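# Seat the L-shaped part flat in its matching pocket

## Task

Lay the L-shaped part flat, fully down at the bottom of the pocket whose shape matches it. It only counts if the part stays there by itself with the robot not holding it in place, and anything the robot is still touching at the end must not sink once released.

## Robot and tools

Robot: two arms, left_arm and right_arm, each ending in a two-finger gripper. The fingers point along the gripper's own +z axis and close along its y axis. The reported hand position is the point between the finger pads, roughly 1 cm behind the tips. A reference image of the part and pocket tray can be viewed with show_instructions (no arguments, no motion).

Scene frame: origin on the table top midway between the arms, +x out over the table, +z up, left_arm on the +y side. The names left and right do not refer to image sides. Each result prints, per arm, end_effector_position (metres) and end_effector_quat_wxyz in this frame; at long reach the printed position can be somewhat wrong.

The 14-number row (used by both execute_actions and move): one flat list covering both arms, always all 14 even if one arm is idle. Order: dx, dy, dz, rx, ry, rz, opening for left_arm, then the same seven for right_arm. Each number lies in -1 to 1. dx..rz are an offset, not a pose: they are expressed in that gripper's own axes and measured from the gripper's pose at the start of the action (for the first action of a call, the pose in the last result shown). 1.0 equals 0.6 m of translation or 180 degrees of turn; rx, ry, rz form a single rotation vector. opening is absolute, not an offset: +1 fully open (0.094 m), -1 closed.

execute_actions(actions): a list of up to 15 actions run in sequence. Each action is a table of up to 15 rows, one row per 1/30 s control step; if fewer than 15 rows are given, the final row repeats to fill the 15 steps. Every row in an action is an offset from that action's start pose, not from the row before. An empty list simply returns state and images. Per control step the command is clipped to at most 70 mm and 16 degrees away from the measured pose, so a large offset may need several actions; after an action the arm continues only as far as its last clipped pose. Results list step readings; HELD with an arm label means part of that arm's row was held back that step. Hand target lines show where the controller is currently steering each gripper.

move(target, speed, blocking): target is one 14-number row as above, offsets taken from the pose in the most recent result that reported one. Each gripper follows a straight path; all paths finish together, lasting 0.5 to 10 s (cut off at 10 s). speed is the top path speed in m/s, 0.002 to 0.5, default 0.25; rotation is capped at twice that in rad/s. Openings are sent when the move starts. Paths do not avoid obstacles or the other arm, and grippers may lag, drift, or overshoot speed, especially with a nearly straight arm. Faster contact and targets deeper past the contact press harder. The result adds a move: line giving the ending (done, off_target, moving, held, fault) and acting limits (limits=paced: pose clipped; limits=held: a check blocked steps, after which the arm may suddenly speed up), plus each gripper's distance from its target. If only one arm is named, the other finished fine. blocking=false returns after 0.5 s while motion continues; then use wait or stop before sending new rows or moves.

wait(seconds): 0 to 10; the scene runs with each arm holding its last command, and returns early if a running move ends. stop(): brakes a running move; it needs braking room, more at speed; fingers keep moving. zoom_image(camera, region): closer look at [x0, y0, x1, y1] pixels of one camera's latest image, at most 504 by 504. Cameras: cam_high and cam_low (896x504), cam_left_wrist and cam_right_wrist (504x504, fisheye). finished_scene(scene): ends the given scene number irreversibly and reports success; the goal must already hold and remain stable.

Practical behaviour: arms tend to finish a centimetre or more short of the command, usually low, and zero offsets let them droop further. To keep an arm still, send the offset that returns it to its desired pose in the first call of a reply and zeros afterwards, aiming higher if it still sags. Poses that fail the clearance check produce a pose unreachable line. Joint limits (rad): waist -2.880..2.880, shoulder 0.000..3.142, elbow 0.000..3.019, wrist pitch -1.693..1.571, wrist yaw -1.571..1.571, wrist roll -2.094..2.094; elbows stop just before straight.

Gripping: grip_measured reports finger opening on the same scale as the commanded opening (each gripper may be off by about 1 mm). To hold the part, command roughly 0.03 below grip_measured; smaller differences grip more gently. Pad force tops out near 50 to 62 N, lower for very thin parts, with a brief spike at first contact. Expect occasional tugs on a held part or pushes on loose objects.

The simulation continues while the operator thinks, holding the last command. Holding loads heats motors: MOTOR HOT appears from 85 °C, and at 100 °C an OVER-TEMPERATURE FAULT drops that arm until it cools. FAULT lines mark arm stops.

Avoid: dropping or knocking anything off the table, slamming, hard impacts or strong pressing, letting the arms collide or push each other, and releasing with something still pressing so that it sinks afterwards. Lower gently, release, and back away before ending the scene.

Each tool is called after "Emit:" as name([rows], argument=value, ...), one row to a line, values as JSON.

Reference images:

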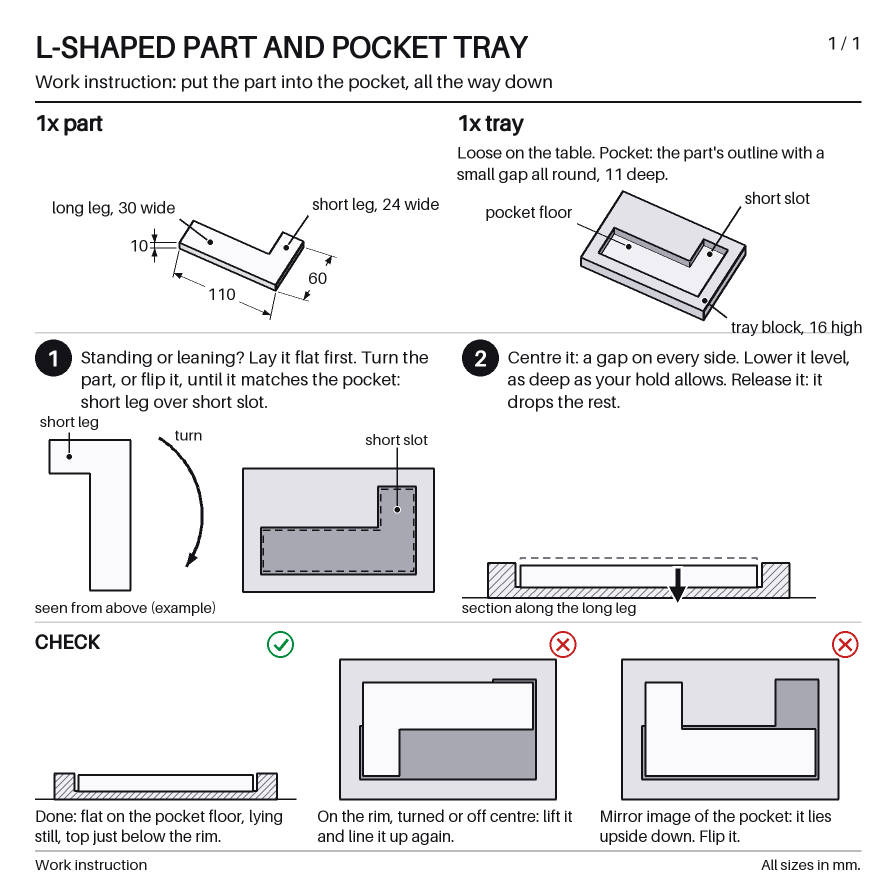

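## Session

I'll start by looking at the current state of the scene.

Emit:
execute_actions(actions=[])

Scene clock: 0.00 s.
left_arm: end_effector_position=(+0.3602, +0.1931, +0.1568) grip_measured=+1.000 end_effector_quat_wxyz=(+0.098, +0.220, +0.968, +0.069) | right_arm: end_effector_position=(+0.2116, -0.3918, +0.1958) grip_measured=+1.000 end_effector_quat_wxyz=(-0.085, +0.299, +0.938, -0.153)
Joint positions: left_arm=[-0.505  1.275  0.968 -1.111 -0.186 -0.04   0.094] | right_arm=[ 0.041  1.134  0.938 -1.649  0.224  0.703  0.094]
Joint velocities: left_arm=[ 0.005 -0.005 -0.002  0.022 -0.037  0.022  0.   ] | right_arm=[-0.015 -0.015 -0.002 -0.007 -0.007 -0.022  0.   ]
Hand target (left_arm): +0.369, +0.188, +0.169; +0.113, +0.218, +0.967, +0.065
Hand target (right_arm): +0.219, -0.391, +0.204; -0.073, +0.301, +0.939, -0.148

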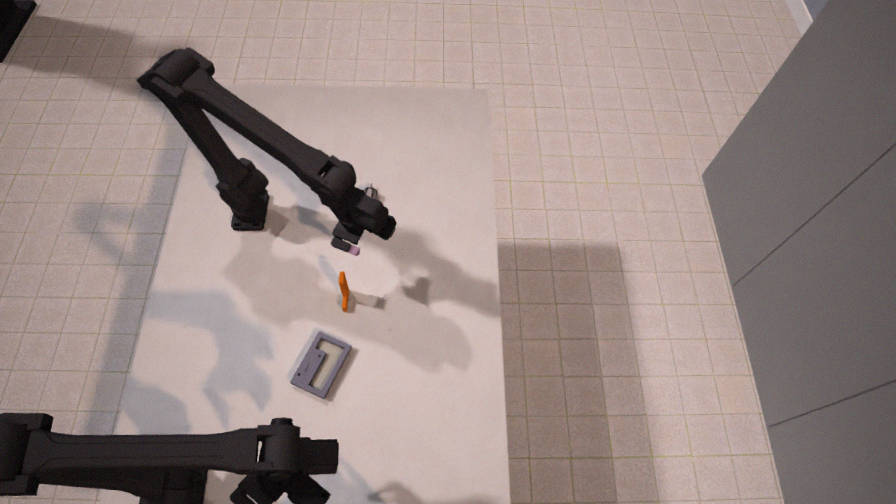

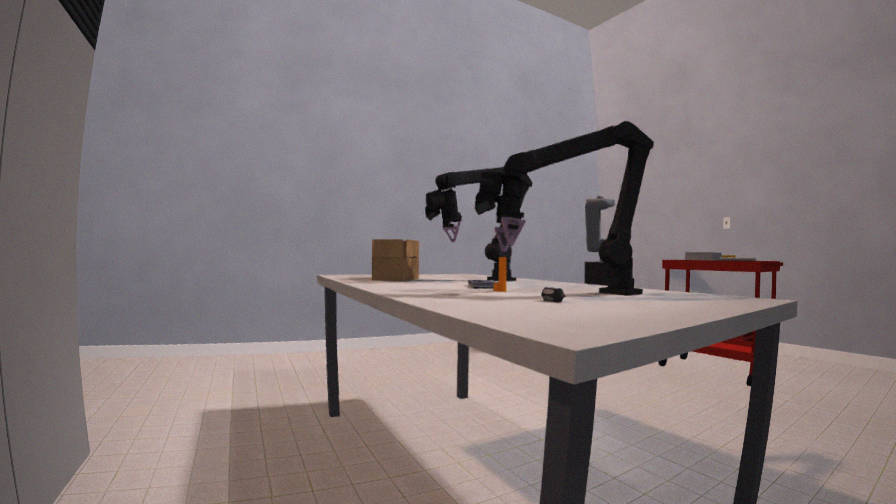

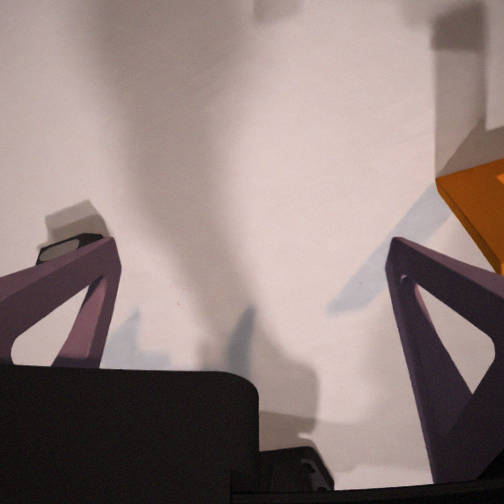

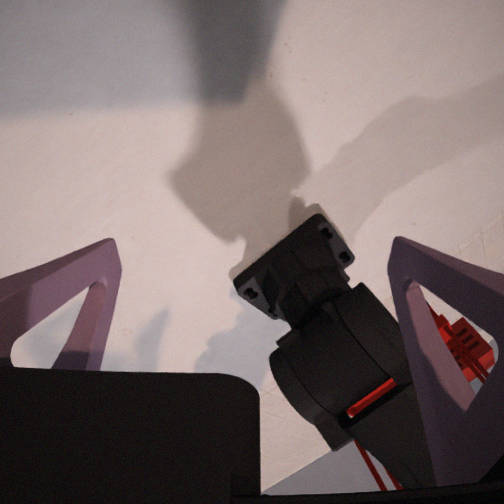

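Emit:
zoom_image(camera="cam_high", region=[270, 230, 430, 410])

Emit:
zoom_image(camera="cam_low", region=[440, 220, 580, 310])

Region (270, 230, 430, 410) of cam_high's 896x504 image, scaled by 2.800, with more detail than that image has.

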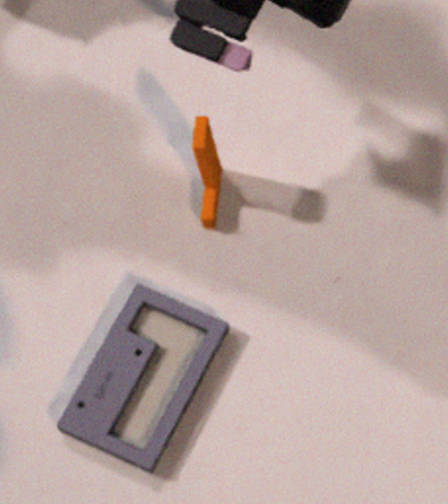

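Region (440, 220, 580, 310) of cam_low's 896x504 image, scaled by 3.600, with more detail than that image has; it fills the top 324 rows of this view, and the rest is white.

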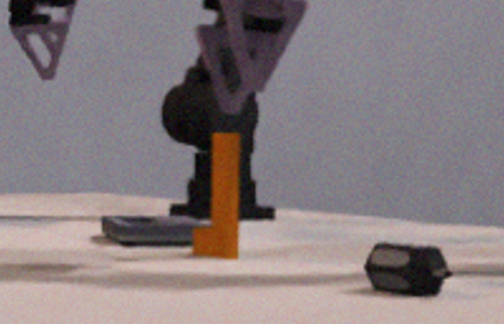

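Emit:
zoom_image(camera="cam_high", region=[315, 260, 375, 320])

Emit:
zoom_image(camera="cam_high", region=[280, 320, 370, 410])

Region (315, 260, 375, 320) of cam_high's 896x504 image, scaled by 8.400, with more detail than that image has.

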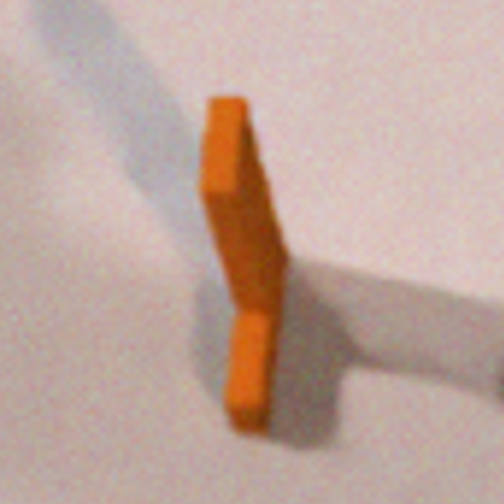

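Region (280, 320, 370, 410) of cam_high's 896x504 image, scaled by 5.600, with more detail than that image has.

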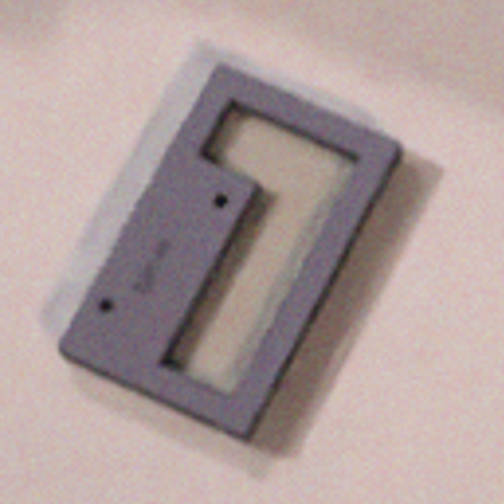

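Emit:
move(target=[0.122, -0.1668, -0.1073, -0.0742, -0.4274, -0.142, 1, -0.008, 0.003, -0.016, 0, 0, 0, 1], speed=0.3)

Scene clock: 15.07 s.
left_arm: end_effector_position=(+0.2435, +0.1387, +0.1900) grip_measured=+1.000 end_effector_quat_wxyz=(+0.664, -0.013, +0.747, +0.016) | right_arm: end_effector_position=(+0.2121, -0.3918, +0.1942) grip_measured=+1.000 end_effector_quat_wxyz=(-0.089, +0.299, +0.938, -0.154)
Joint positions: left_arm=[-1.306  0.941  0.288  0.173 -1.314 -0.46   0.094] | right_arm=[ 0.041  1.141  0.938 -1.649  0.224  0.703  0.094]
Joint velocities: left_arm=[ 0.005 -0.015 -0.022 -0.002  0.051 -0.007  0.   ] | right_arm=[-0.005  0.005 -0.027 -0.007 -0.007 -0.051  0.   ]
Hand target (left_arm): +0.245, +0.141, +0.193; +0.664, -0.018, +0.747, +0.015
Hand target (right_arm): +0.219, -0.391, +0.204; -0.085, +0.299, +0.938, -0.153
Off the commanded pose (left_arm): 0.009 m, 7 deg.
Off the commanded pose (right_arm): 0.012 m, 0 deg.
move: held (left_arm), off_target (right_arm); limits=held; held on 10 of 82 steps (left_arm), including the last (left_arm)
pose unreachable (left arm): on one or more control steps of this call, first in action 0 (counted from 0), this arm could not follow its commanded pose, so it was not sent that pose on those steps. On the call's last step it was still not sent that pose. It may still have moved: this result reports where it is.
cause: the commanded pose would bring two parts of the arm too close to each other (its wrist (the part past joint 4) and its wrist camera, with joints 5 (wrist yaw) and 6 (wrist roll) between them).

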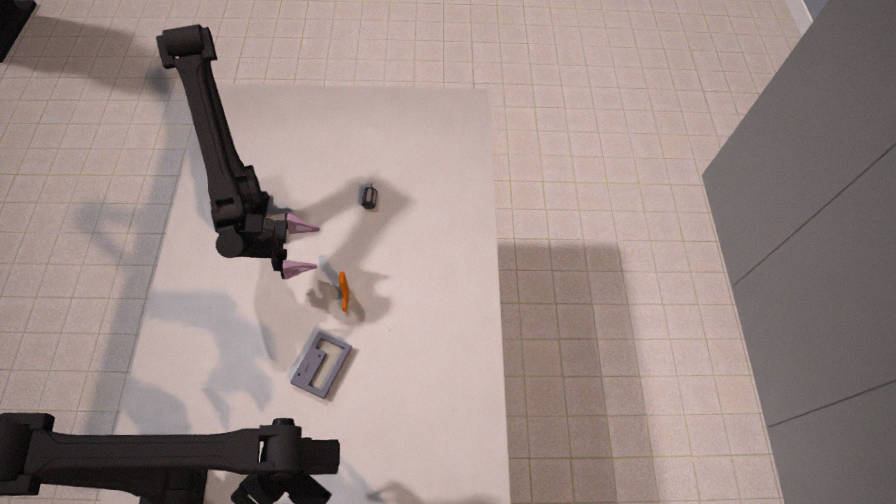

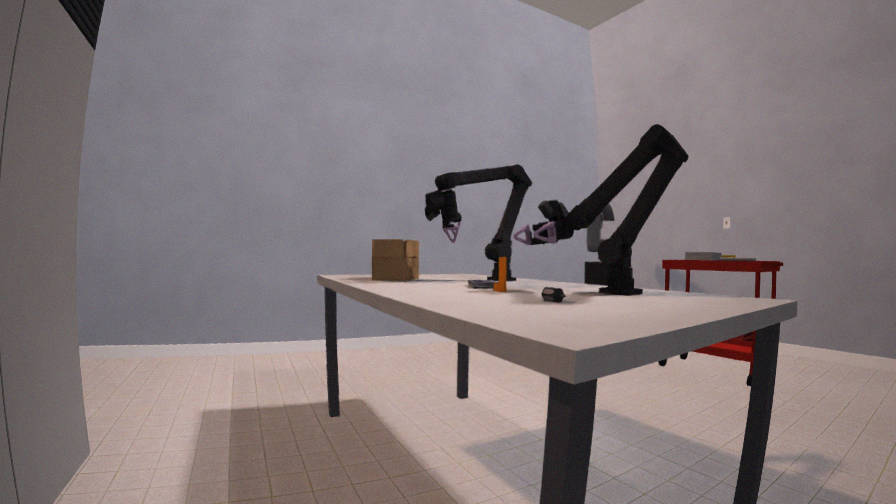

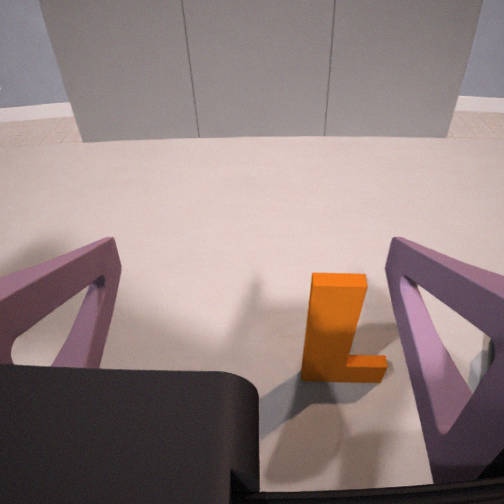

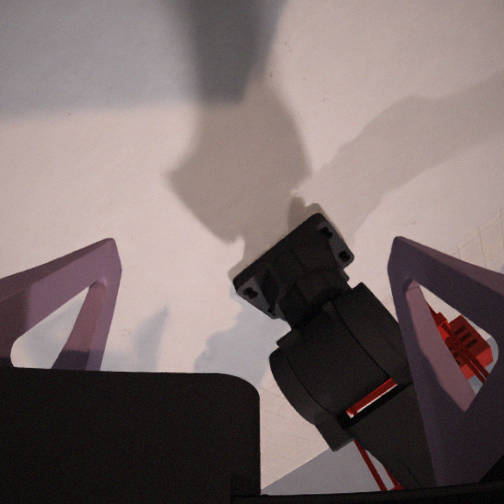

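Emit:
move(target=[0.1922, -0.0762, 0.0723, 0.0131, -0.0374, -0.0013, 1, -0.008, 0.003, -0.018, 0, 0, 0, 1], speed=0.15)

Scene clock: 19.97 s.
left_arm: end_effector_position=(+0.2689, +0.0936, +0.0637) grip_measured=+1.000 end_effector_quat_wxyz=(+0.696, +0.006, +0.718, +0.001) | right_arm: end_effector_position=(+0.2119, -0.3918, +0.1927) grip_measured=+1.000 end_effector_quat_wxyz=(-0.094, +0.298, +0.937, -0.156)
Joint positions: left_arm=[-1.256  1.951  0.291  1.563 -1.243 -0.082  0.094] | right_arm=[ 0.041  1.149  0.938 -1.652  0.224  0.703  0.094]
Joint velocities: left_arm=[-0.015 -0.005  0.012  0.002 -0.007 -0.022  0.   ] | right_arm=[ 0.005 -0.024  0.002  0.012 -0.066  0.007  0.   ]
Hand target (left_arm): +0.274, +0.095, +0.066; +0.698, -0.002, +0.716, +0.002
Hand target (right_arm): +0.219, -0.391, +0.203; -0.088, +0.299, +0.938, -0.154
Off the commanded pose (left_arm): 0.009 m, 2 deg.
Off the commanded pose (right_arm): 0.013 m, 1 deg.
joint sent to its limit (left arm) — the command would take joint 4 (wrist pitch) past its upper limit, so that joint was sent only as far as its limit.
move: off_target (right_arm)

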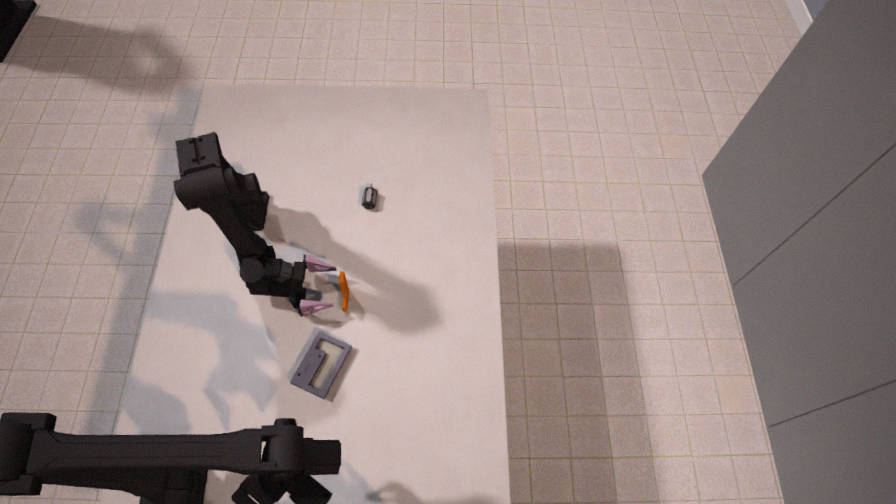

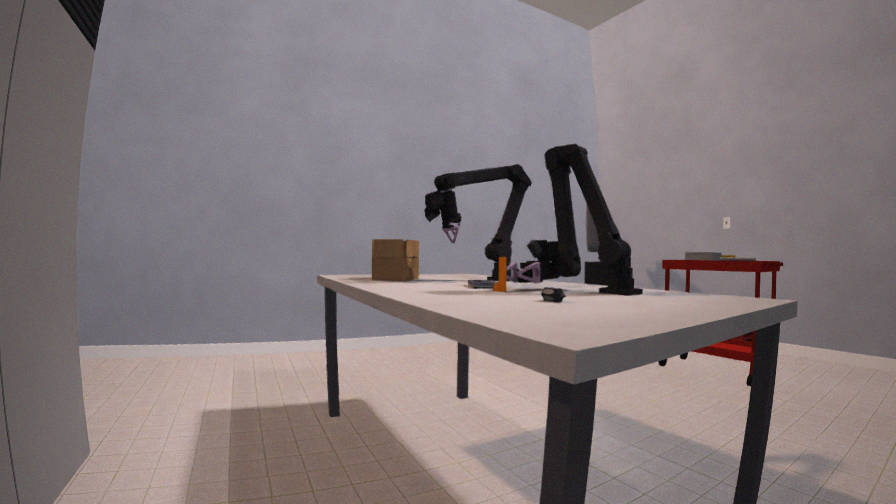

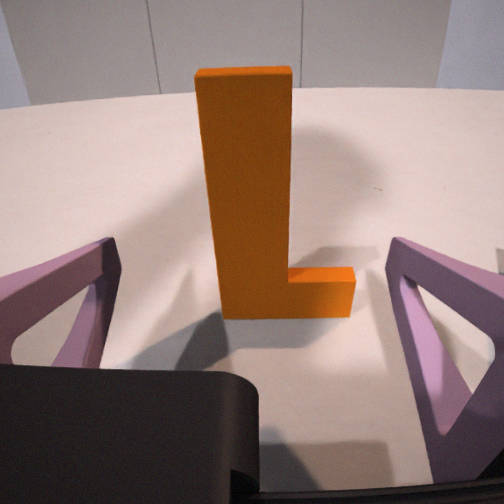

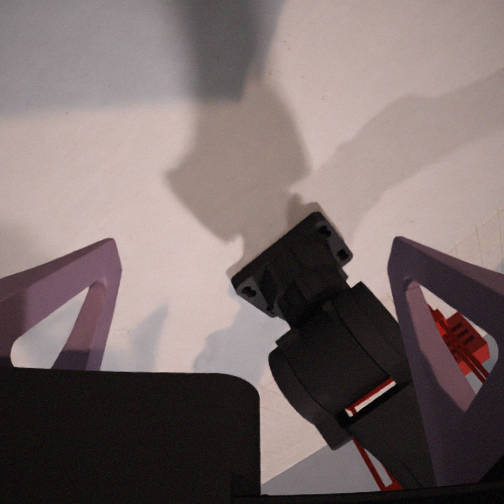

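Emit:
zoom_image(camera="cam_high", region=[295, 250, 365, 320])

Emit:
zoom_image(camera="cam_low", region=[470, 235, 590, 305])

Region (295, 250, 365, 320) of cam_high's 896x504 image, scaled by 7.200, with more detail than that image has.

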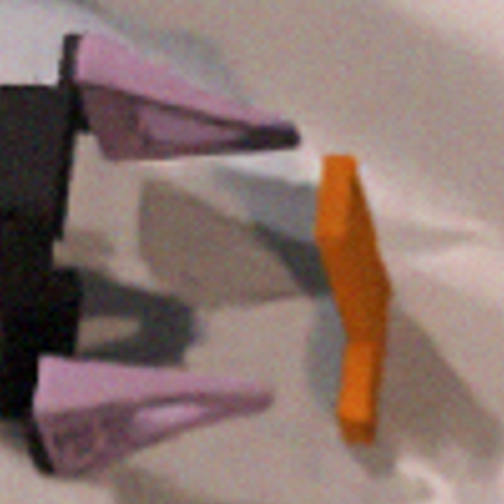

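Region (470, 235, 590, 305) of cam_low's 896x504 image, scaled by 4.200, with more detail than that image has; it fills the top 294 rows of this view, and the rest is white.

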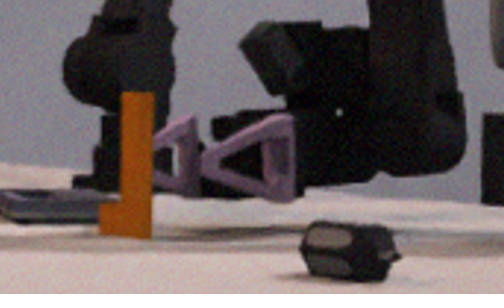

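Emit:
move(target=[0.0153, 0.0035, 0.043, 0, 0.012, -0.011, -0.04, -0.008, 0.003, -0.02, 0, 0, 0, 1], speed=0.05)

Emit:
zoom_image(camera="cam_high", region=[305, 255, 375, 325])

Scene clock: 23.93 s.
left_arm: end_effector_position=(+0.2902, +0.0953, +0.0526) grip_measured=-0.038 end_effector_quat_wxyz=(+0.683, +0.004, +0.730, -0.009) | right_arm: end_effector_position=(+0.2113, -0.3918, +0.1911) grip_measured=+1.000 end_effector_quat_wxyz=(-0.100, +0.297, +0.936, -0.159)
Joint positions: left_arm=[-1.175  1.951  0.304  1.486 -1.147 -0.154  0.045] | right_arm=[ 0.041  1.158  0.938 -1.657  0.224  0.703  0.094]
Joint velocities: left_arm=[-0.005 -0.005 -0.007 -0.022 -0.022  0.066  0.   ] | right_arm=[ 0.005 -0.015  0.012 -0.007 -0.007  0.037  0.   ]
Hand target (left_arm): +0.295, +0.095, +0.054; +0.684, -0.006, +0.730, -0.011
Hand target (right_arm): +0.220, -0.391, +0.203; -0.093, +0.298, +0.937, -0.156
Off the commanded pose (left_arm): 0.004 m, 1 deg.
Off the commanded pose (right_arm): 0.015 m, 1 deg.
move: off_target (right_arm)

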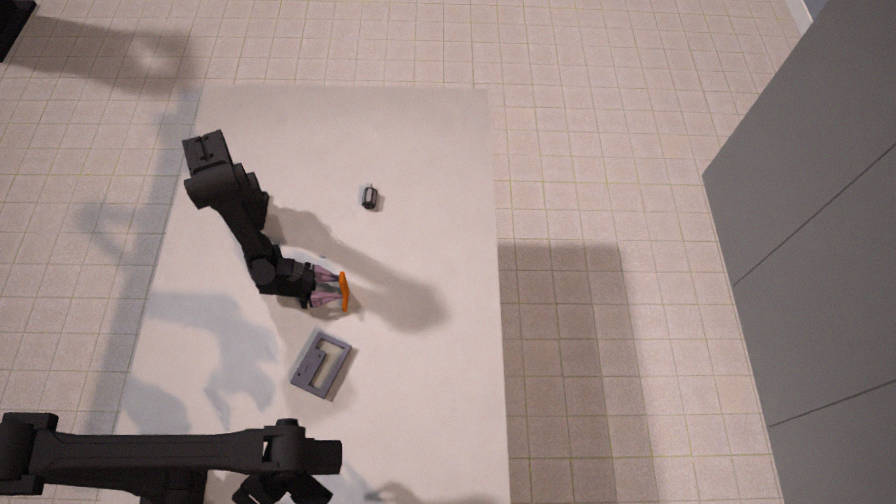

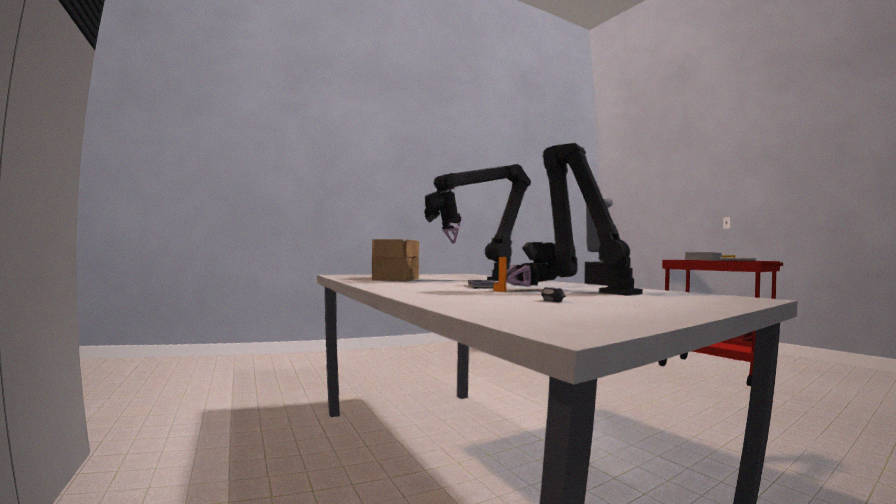

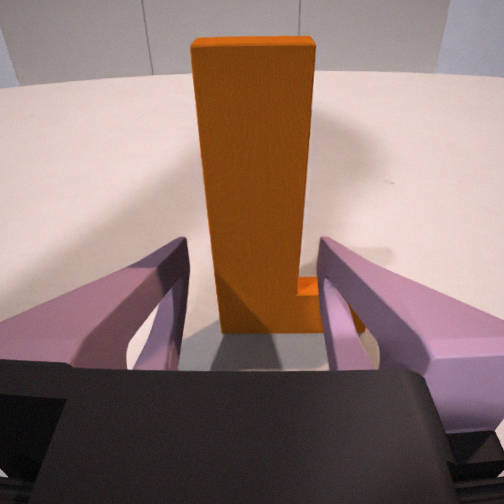

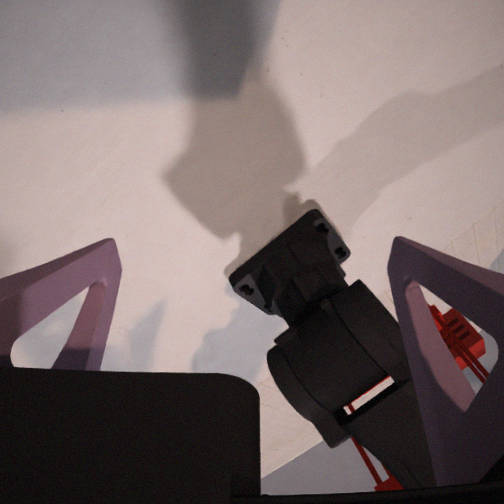

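Region (305, 255, 375, 325) of cam_high's 896x504 image, scaled by 7.200, with more detail than that image has.

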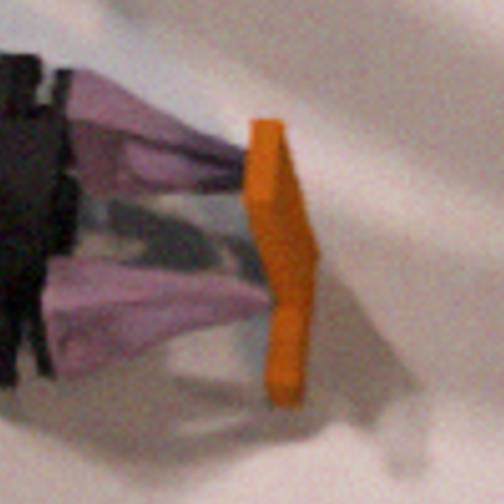

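Emit:
move(target=[0.0, -0.002, 0.0142, -0.008, 0.0, -0.014, -0.2, -0.009, 0.003, -0.022, 0, 0, 0, 1], speed=0.03)

Emit:
zoom_image(camera="cam_high", region=[315, 260, 375, 320])

Scene clock: 26.33 s.
left_arm: end_effector_position=(+0.2931, +0.0922, +0.0521) grip_measured=-0.198 end_effector_quat_wxyz=(+0.683, -0.010, +0.730, -0.017) | right_arm: end_effector_position=(+0.2102, -0.3919, +0.1895) grip_measured=+1.000 end_effector_quat_wxyz=(-0.108, +0.296, +0.935, -0.162)
Joint positions: left_arm=[-1.171  1.951  0.317  1.472 -1.15  -0.187  0.038] | right_arm=[ 0.041  1.169  0.938 -1.665  0.224  0.703  0.094]
Joint velocities: left_arm=[ 0.005  0.005  0.012 -0.012 -0.007 -0.022  0.001] | right_arm=[ 0.005 -0.005 -0.022  0.002 -0.037  0.066  0.   ]
Hand target (left_arm): +0.299, +0.094, +0.052; +0.683, -0.020, +0.730, -0.014
Hand target (right_arm): +0.220, -0.391, +0.202; -0.100, +0.297, +0.936, -0.158
Off the commanded pose (left_arm): 0.006 m, 1 deg.
Off the commanded pose (right_arm): 0.016 m, 1 deg.
move: off_target (right_arm)

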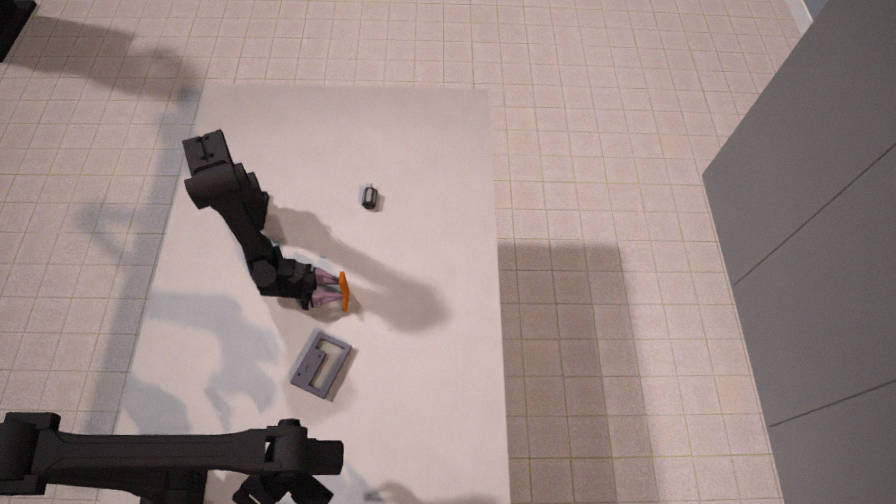

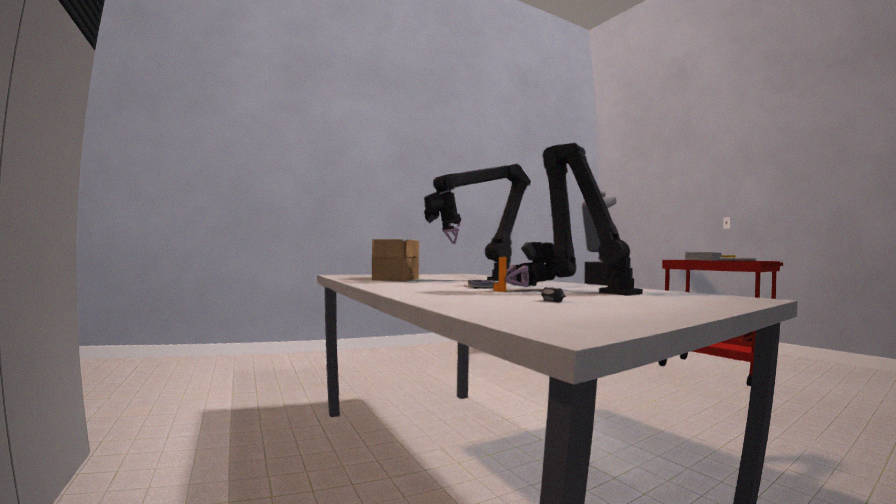

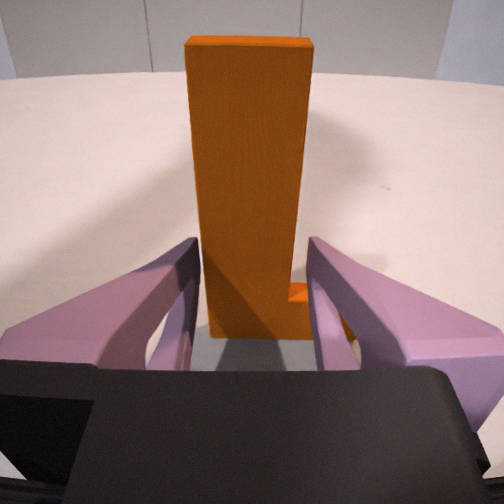

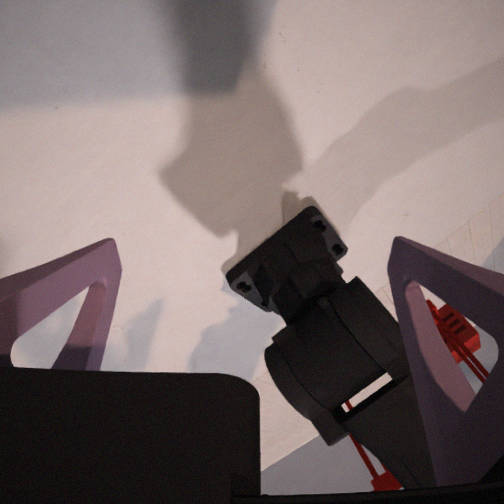

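Region (315, 260, 375, 320) of cam_high's 896x504 image, scaled by 8.400, with more detail than that image has.

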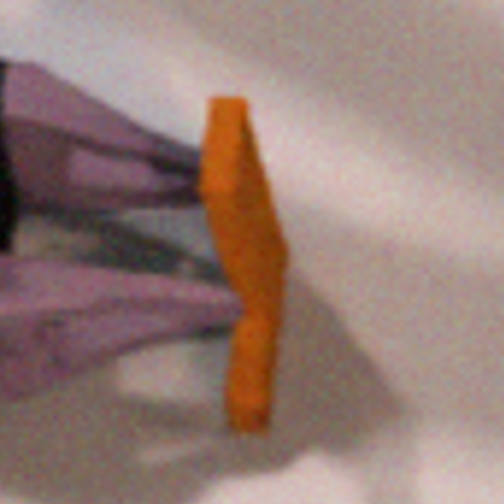

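Emit:
execute_actions([
  [[0.0, 0.0065, 0.011, -0.004, 0.0, -0.004, -0.26, -0.012, 0.004, -0.024, 0, 0, 0, 1]],
  [[0.0, 0.002, 0.008, -0.004, 0.0, -0.003, -0.33, -0.012, 0.004, -0.024, 0, 0, 0, 1]],
])

Scene clock: 27.93 s.
left_arm: end_effector_position=(+0.2954, +0.0934, +0.0519) grip_measured=-0.328 end_effector_quat_wxyz=(+0.683, -0.011, +0.731, -0.018) | right_arm: end_effector_position=(+0.2103, -0.3919, +0.1838) grip_measured=+1.000 end_effector_quat_wxyz=(-0.125, +0.293, +0.933, -0.168)
Joint positions: left_arm=[-1.162  1.951  0.317  1.471 -1.141 -0.189  0.032] | right_arm=[ 0.041  1.199  0.938 -1.672  0.224  0.703  0.094]
Joint velocities: left_arm=[ 0.005 -0.005 -0.002 -0.012  0.037 -0.081 -0.   ] | right_arm=[-0.005 -0.015  0.012 -0.007  0.022  0.037  0.   ]
Hand target (left_arm): +0.300, +0.095, +0.052; +0.683, -0.018, +0.730, -0.016
Hand target (right_arm): +0.221, -0.391, +0.197; -0.116, +0.293, +0.935, -0.164
Off the commanded pose (left_arm): 0.005 m, 1 deg.
Off the commanded pose (right_arm): 0.018 m, 1 deg.
joint sent to its limit (right arm) — the command would take joint 4 (wrist pitch) past its lower limit, so that joint was sent only as far as its limit.
Step readings (end_effector_position; steps 1 to 15: 1st action; 16 to 30: 2nd action):
0: left_arm (+0.2930, +0.0922, +0.0521) | right_arm (+0.2101, -0.3919, +0.1895)
1: left_arm (+0.2932, +0.0918, +0.0520) | right_arm (+0.2099, -0.3919, +0.1895)
2: left_arm (+0.2936, +0.0917, +0.0519) | right_arm (+0.2094, -0.3919, +0.1892)
4: left_arm (+0.2946, +0.0925, +0.0519) | right_arm (+0.2092, -0.3919, +0.1881)
8: left_arm (+0.2954, +0.0934, +0.0519) | right_arm (+0.2097, -0.3919, +0.1862)
15: left_arm (+0.2954, +0.0934, +0.0519) | right_arm (+0.2097, -0.3919, +0.1861)
16: left_arm (+0.2954, +0.0934, +0.0519) | right_arm (+0.2097, -0.3919, +0.1861)
17: left_arm (+0.2954, +0.0934, +0.0519) | right_arm (+0.2097, -0.3919, +0.1858)
19: left_arm (+0.2954, +0.0934, +0.0519) | right_arm (+0.2100, -0.3919, +0.1850)
23: left_arm (+0.2954, +0.0934, +0.0519) | right_arm (+0.2103, -0.3919, +0.1838)
30: end_effector_position above

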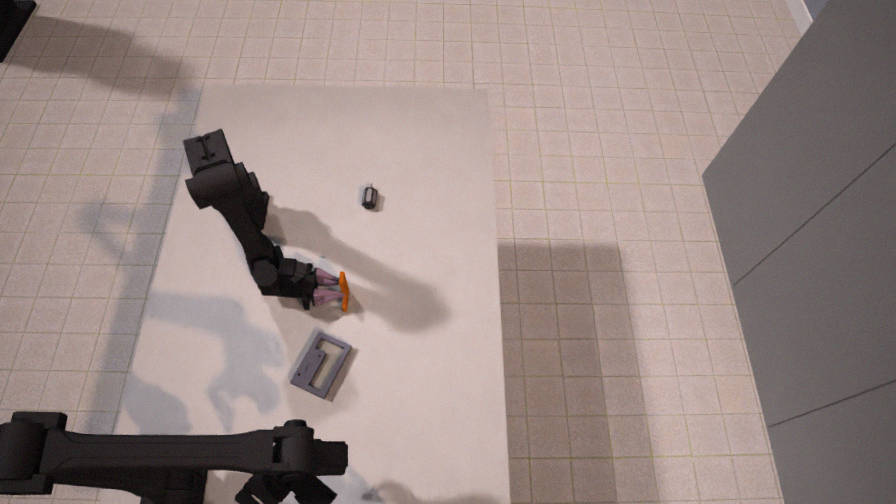

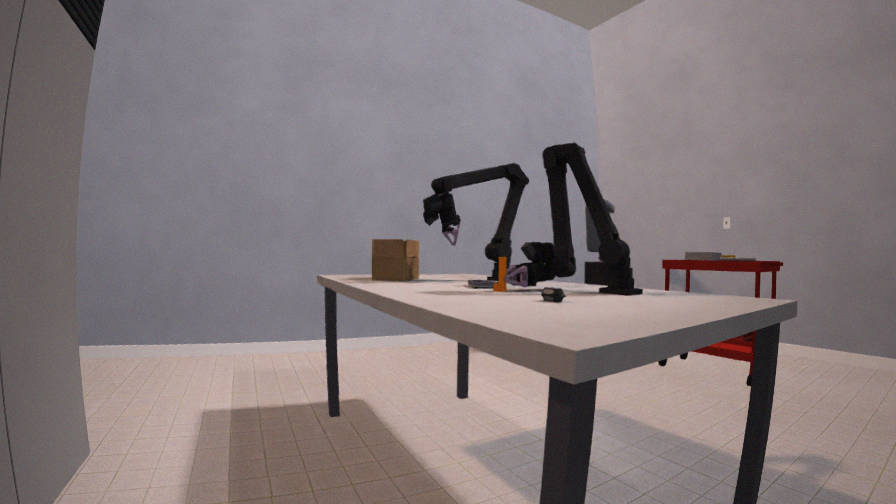

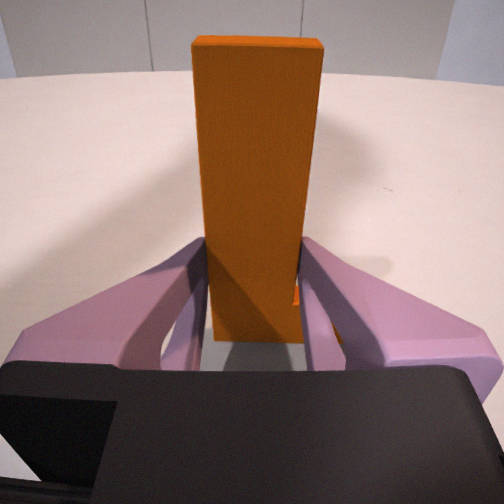

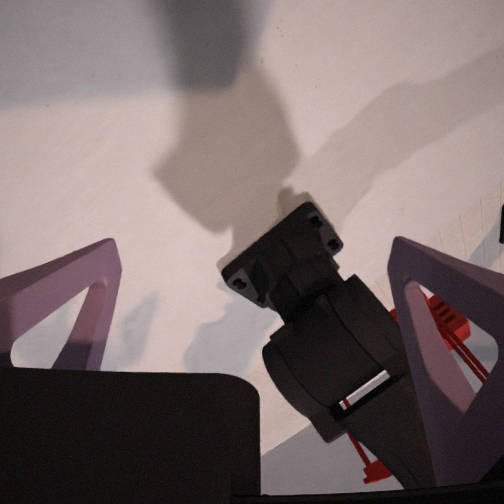

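Emit:
zoom_image(camera="cam_high", region=[325, 265, 365, 315])

Emit:
zoom_image(camera="cam_low", region=[485, 250, 545, 298])

Region (325, 265, 365, 315) of cam_high's 896x504 image, scaled by 10.080, with more detail than that image has; it fills the left 403 columns of this view, and the rest is white.

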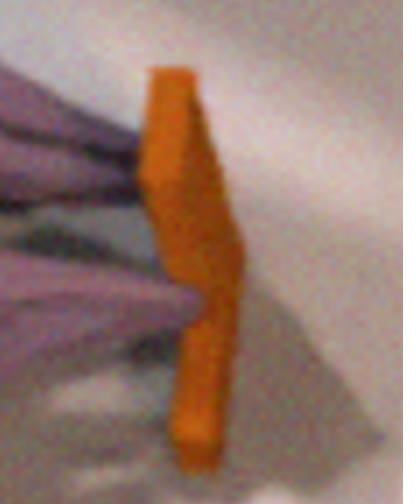

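Region (485, 250, 545, 298) of cam_low's 896x504 image, scaled by 8.400, with more detail than that image has; it fills the top 403 rows of this view, and the rest is white.

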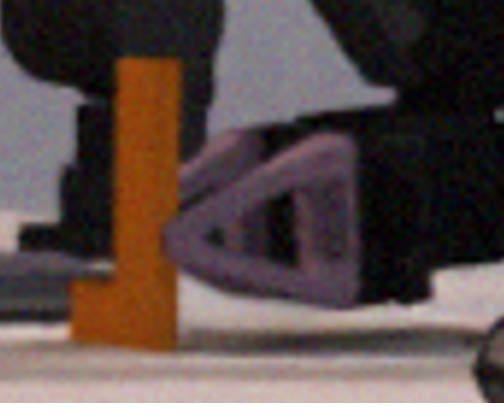

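Emit:
execute_actions([
  [[0.0, 0.002, 0.006, -0.003, 0.0, -0.003, -0.36, -0.012, 0.004, -0.03, 0, -0.02, 0, 1], [0.0, 0.002, 0.006, -0.003, 0.0, -0.003, -0.37, -0.012, 0.004, -0.03, 0, -0.02, 0, 1], [0.0, 0.002, 0.006, -0.003, 0.0, -0.003, -0.38, -0.012, 0.004, -0.03, 0, -0.02, 0, 1], [0.0, 0.002, 0.006, -0.003, 0.0, -0.003, -0.39, -0.012, 0.004, -0.03, 0, -0.02, 0, 1], [0.0, 0.002, 0.006, -0.003, 0.0, -0.003, -0.4, -0.012, 0.004, -0.03, 0, -0.02, 0, 1]],
])

Scene clock: 30.10 s.
left_arm: end_effector_position=(+0.2954, +0.0934, +0.0519) grip_measured=-0.371 end_effector_quat_wxyz=(+0.683, -0.011, +0.731, -0.018) | right_arm: end_effector_position=(+0.2114, -0.3930, +0.1849) grip_measured=+1.000 end_effector_quat_wxyz=(-0.118, +0.283, +0.934, -0.182)
Joint positions: left_arm=[-1.162  1.951  0.317  1.471 -1.141 -0.189  0.03 ] | right_arm=[ 0.057  1.199  0.938 -1.672  0.253  0.704  0.094]
Joint velocities: left_arm=[-0.005 -0.005  0.007 -0.002  0.007 -0.007 -0.001] | right_arm=[ 0.005 -0.015 -0.002 -0.002 -0.081 -0.066  0.   ]
Hand target (left_arm): +0.299, +0.095, +0.052; +0.683, -0.017, +0.730, -0.017
Hand target (right_arm): +0.223, -0.390, +0.198; -0.096, +0.288, +0.936, -0.177
Off the commanded pose (left_arm): 0.004 m, 1 deg.
Off the commanded pose (right_arm): 0.018 m, 3 deg.
Step readings (end_effector_position):
0: left_arm (+0.2954, +0.0934, +0.0519) | right_arm (+0.2103, -0.3919, +0.1838)
1: left_arm (+0.2954, +0.0934, +0.0519) | right_arm (+0.2106, -0.3935, +0.1842)
2: left_arm (+0.2954, +0.0934, +0.0519) | right_arm (+0.2109, -0.3947, +0.1846)
4: left_arm (+0.2954, +0.0934, +0.0519) | right_arm (+0.2112, -0.3940, +0.1848)
8: left_arm (+0.2954, +0.0934, +0.0519) | right_arm (+0.2114, -0.3930, +0.1849)
15: end_effector_position above

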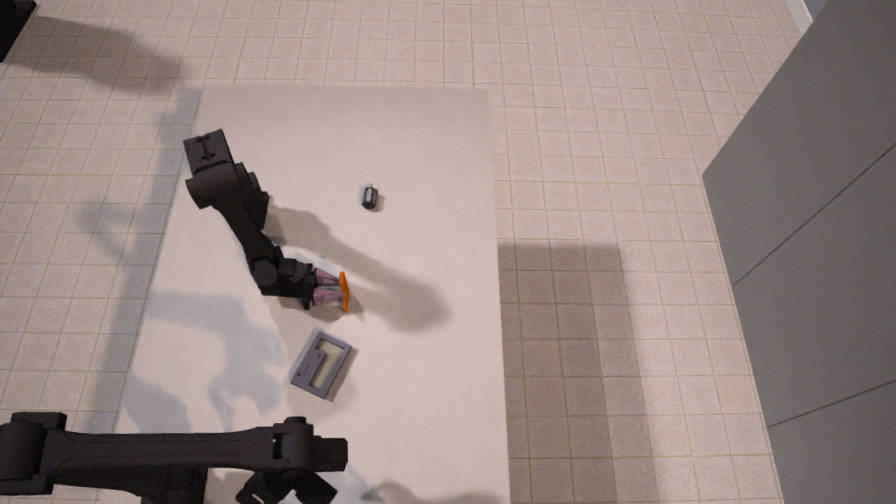

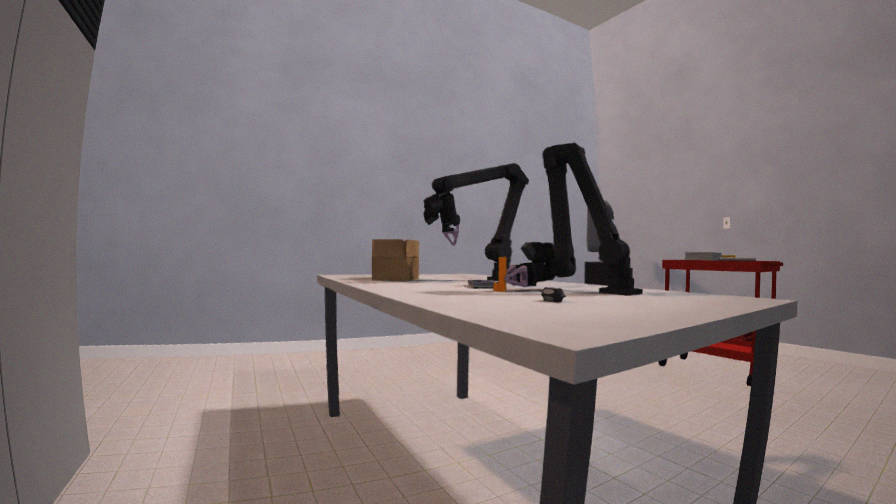

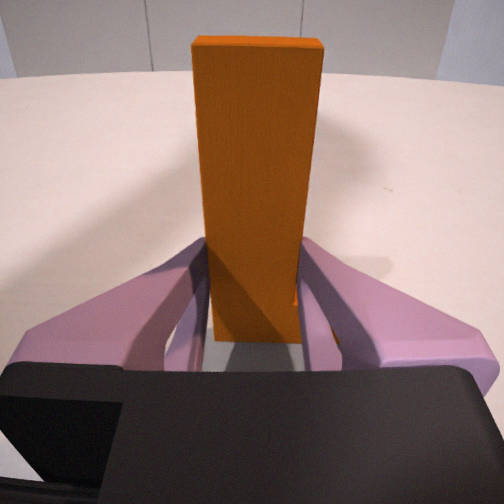

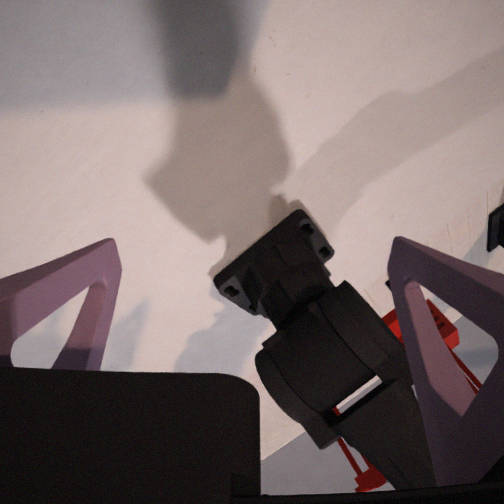

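Emit:
move(target=[-0.1, -0.004, -0.001, 0, 0, 0, -0.405, -0.014, 0.004, -0.026, 0.005, -0.012, 0, 1], speed=0.12)

Scene clock: 34.13 s.
left_arm: end_effector_position=(+0.2966, +0.0889, +0.1128) grip_measured=-0.371 end_effector_quat_wxyz=(+0.684, -0.005, +0.730, -0.020) | right_arm: end_effector_position=(+0.2128, -0.3951, +0.1845) grip_measured=+1.000 end_effector_quat_wxyz=(-0.115, +0.275, +0.934, -0.196)
Joint positions: left_arm=[-1.162  1.622  0.302  1.167 -1.131 -0.173  0.03 ] | right_arm=[ 0.066  1.206  0.938 -1.672  0.28   0.705  0.094]
Joint velocities: left_arm=[-0.015 -0.005 -0.012  0.002 -0.051  0.022 -0.001] | right_arm=[ 0.005  0.005  0.007  0.017  0.022 -0.007  0.   ]
Hand target (left_arm): +0.300, +0.093, +0.113; +0.683, -0.011, +0.730, -0.018
Hand target (right_arm): +0.224, -0.392, +0.197; -0.103, +0.278, +0.935, -0.195
Off the commanded pose (left_arm): 0.005 m, 1 deg.
Off the commanded pose (right_arm): 0.017 m, 1 deg.
move: off_target (right_arm)

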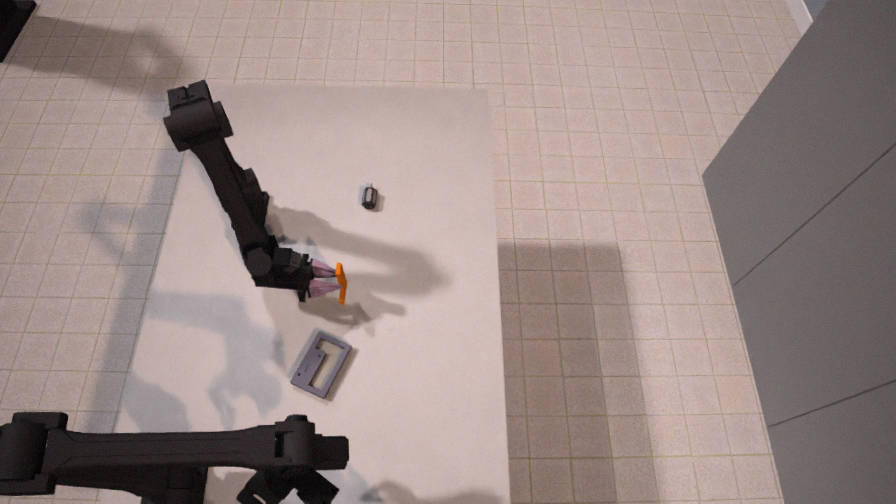

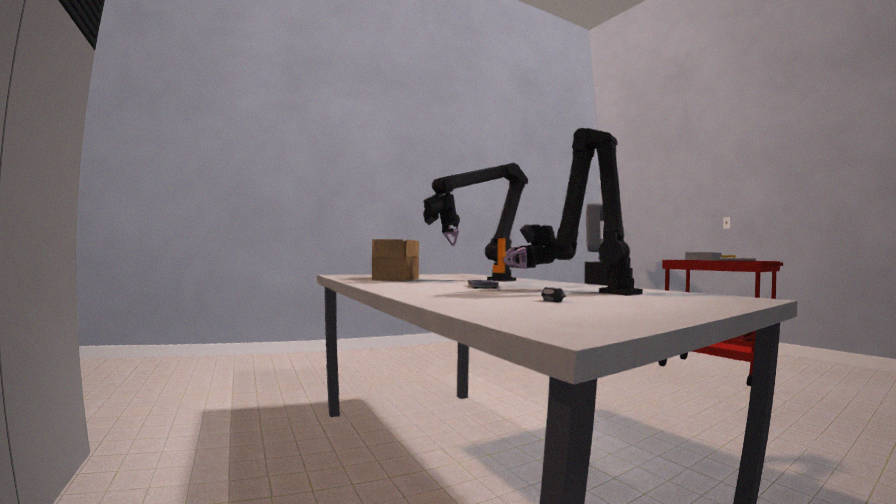

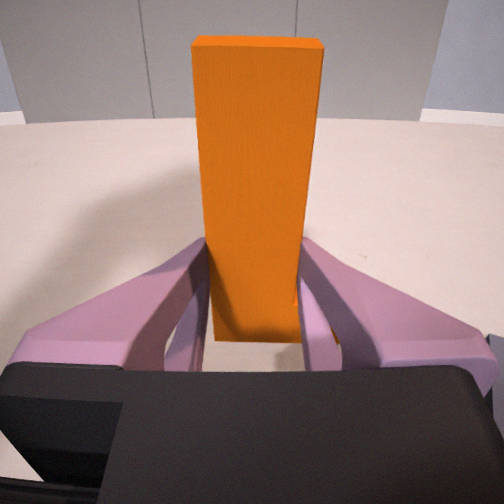

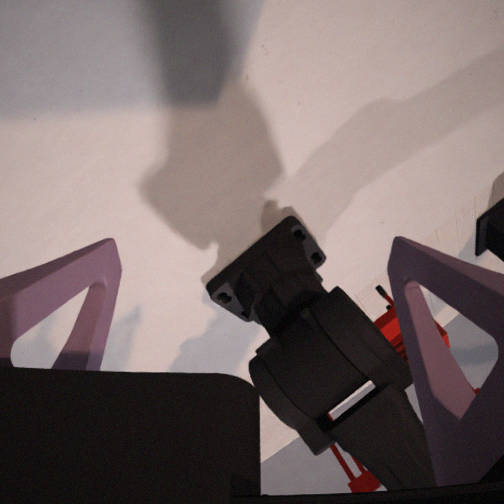

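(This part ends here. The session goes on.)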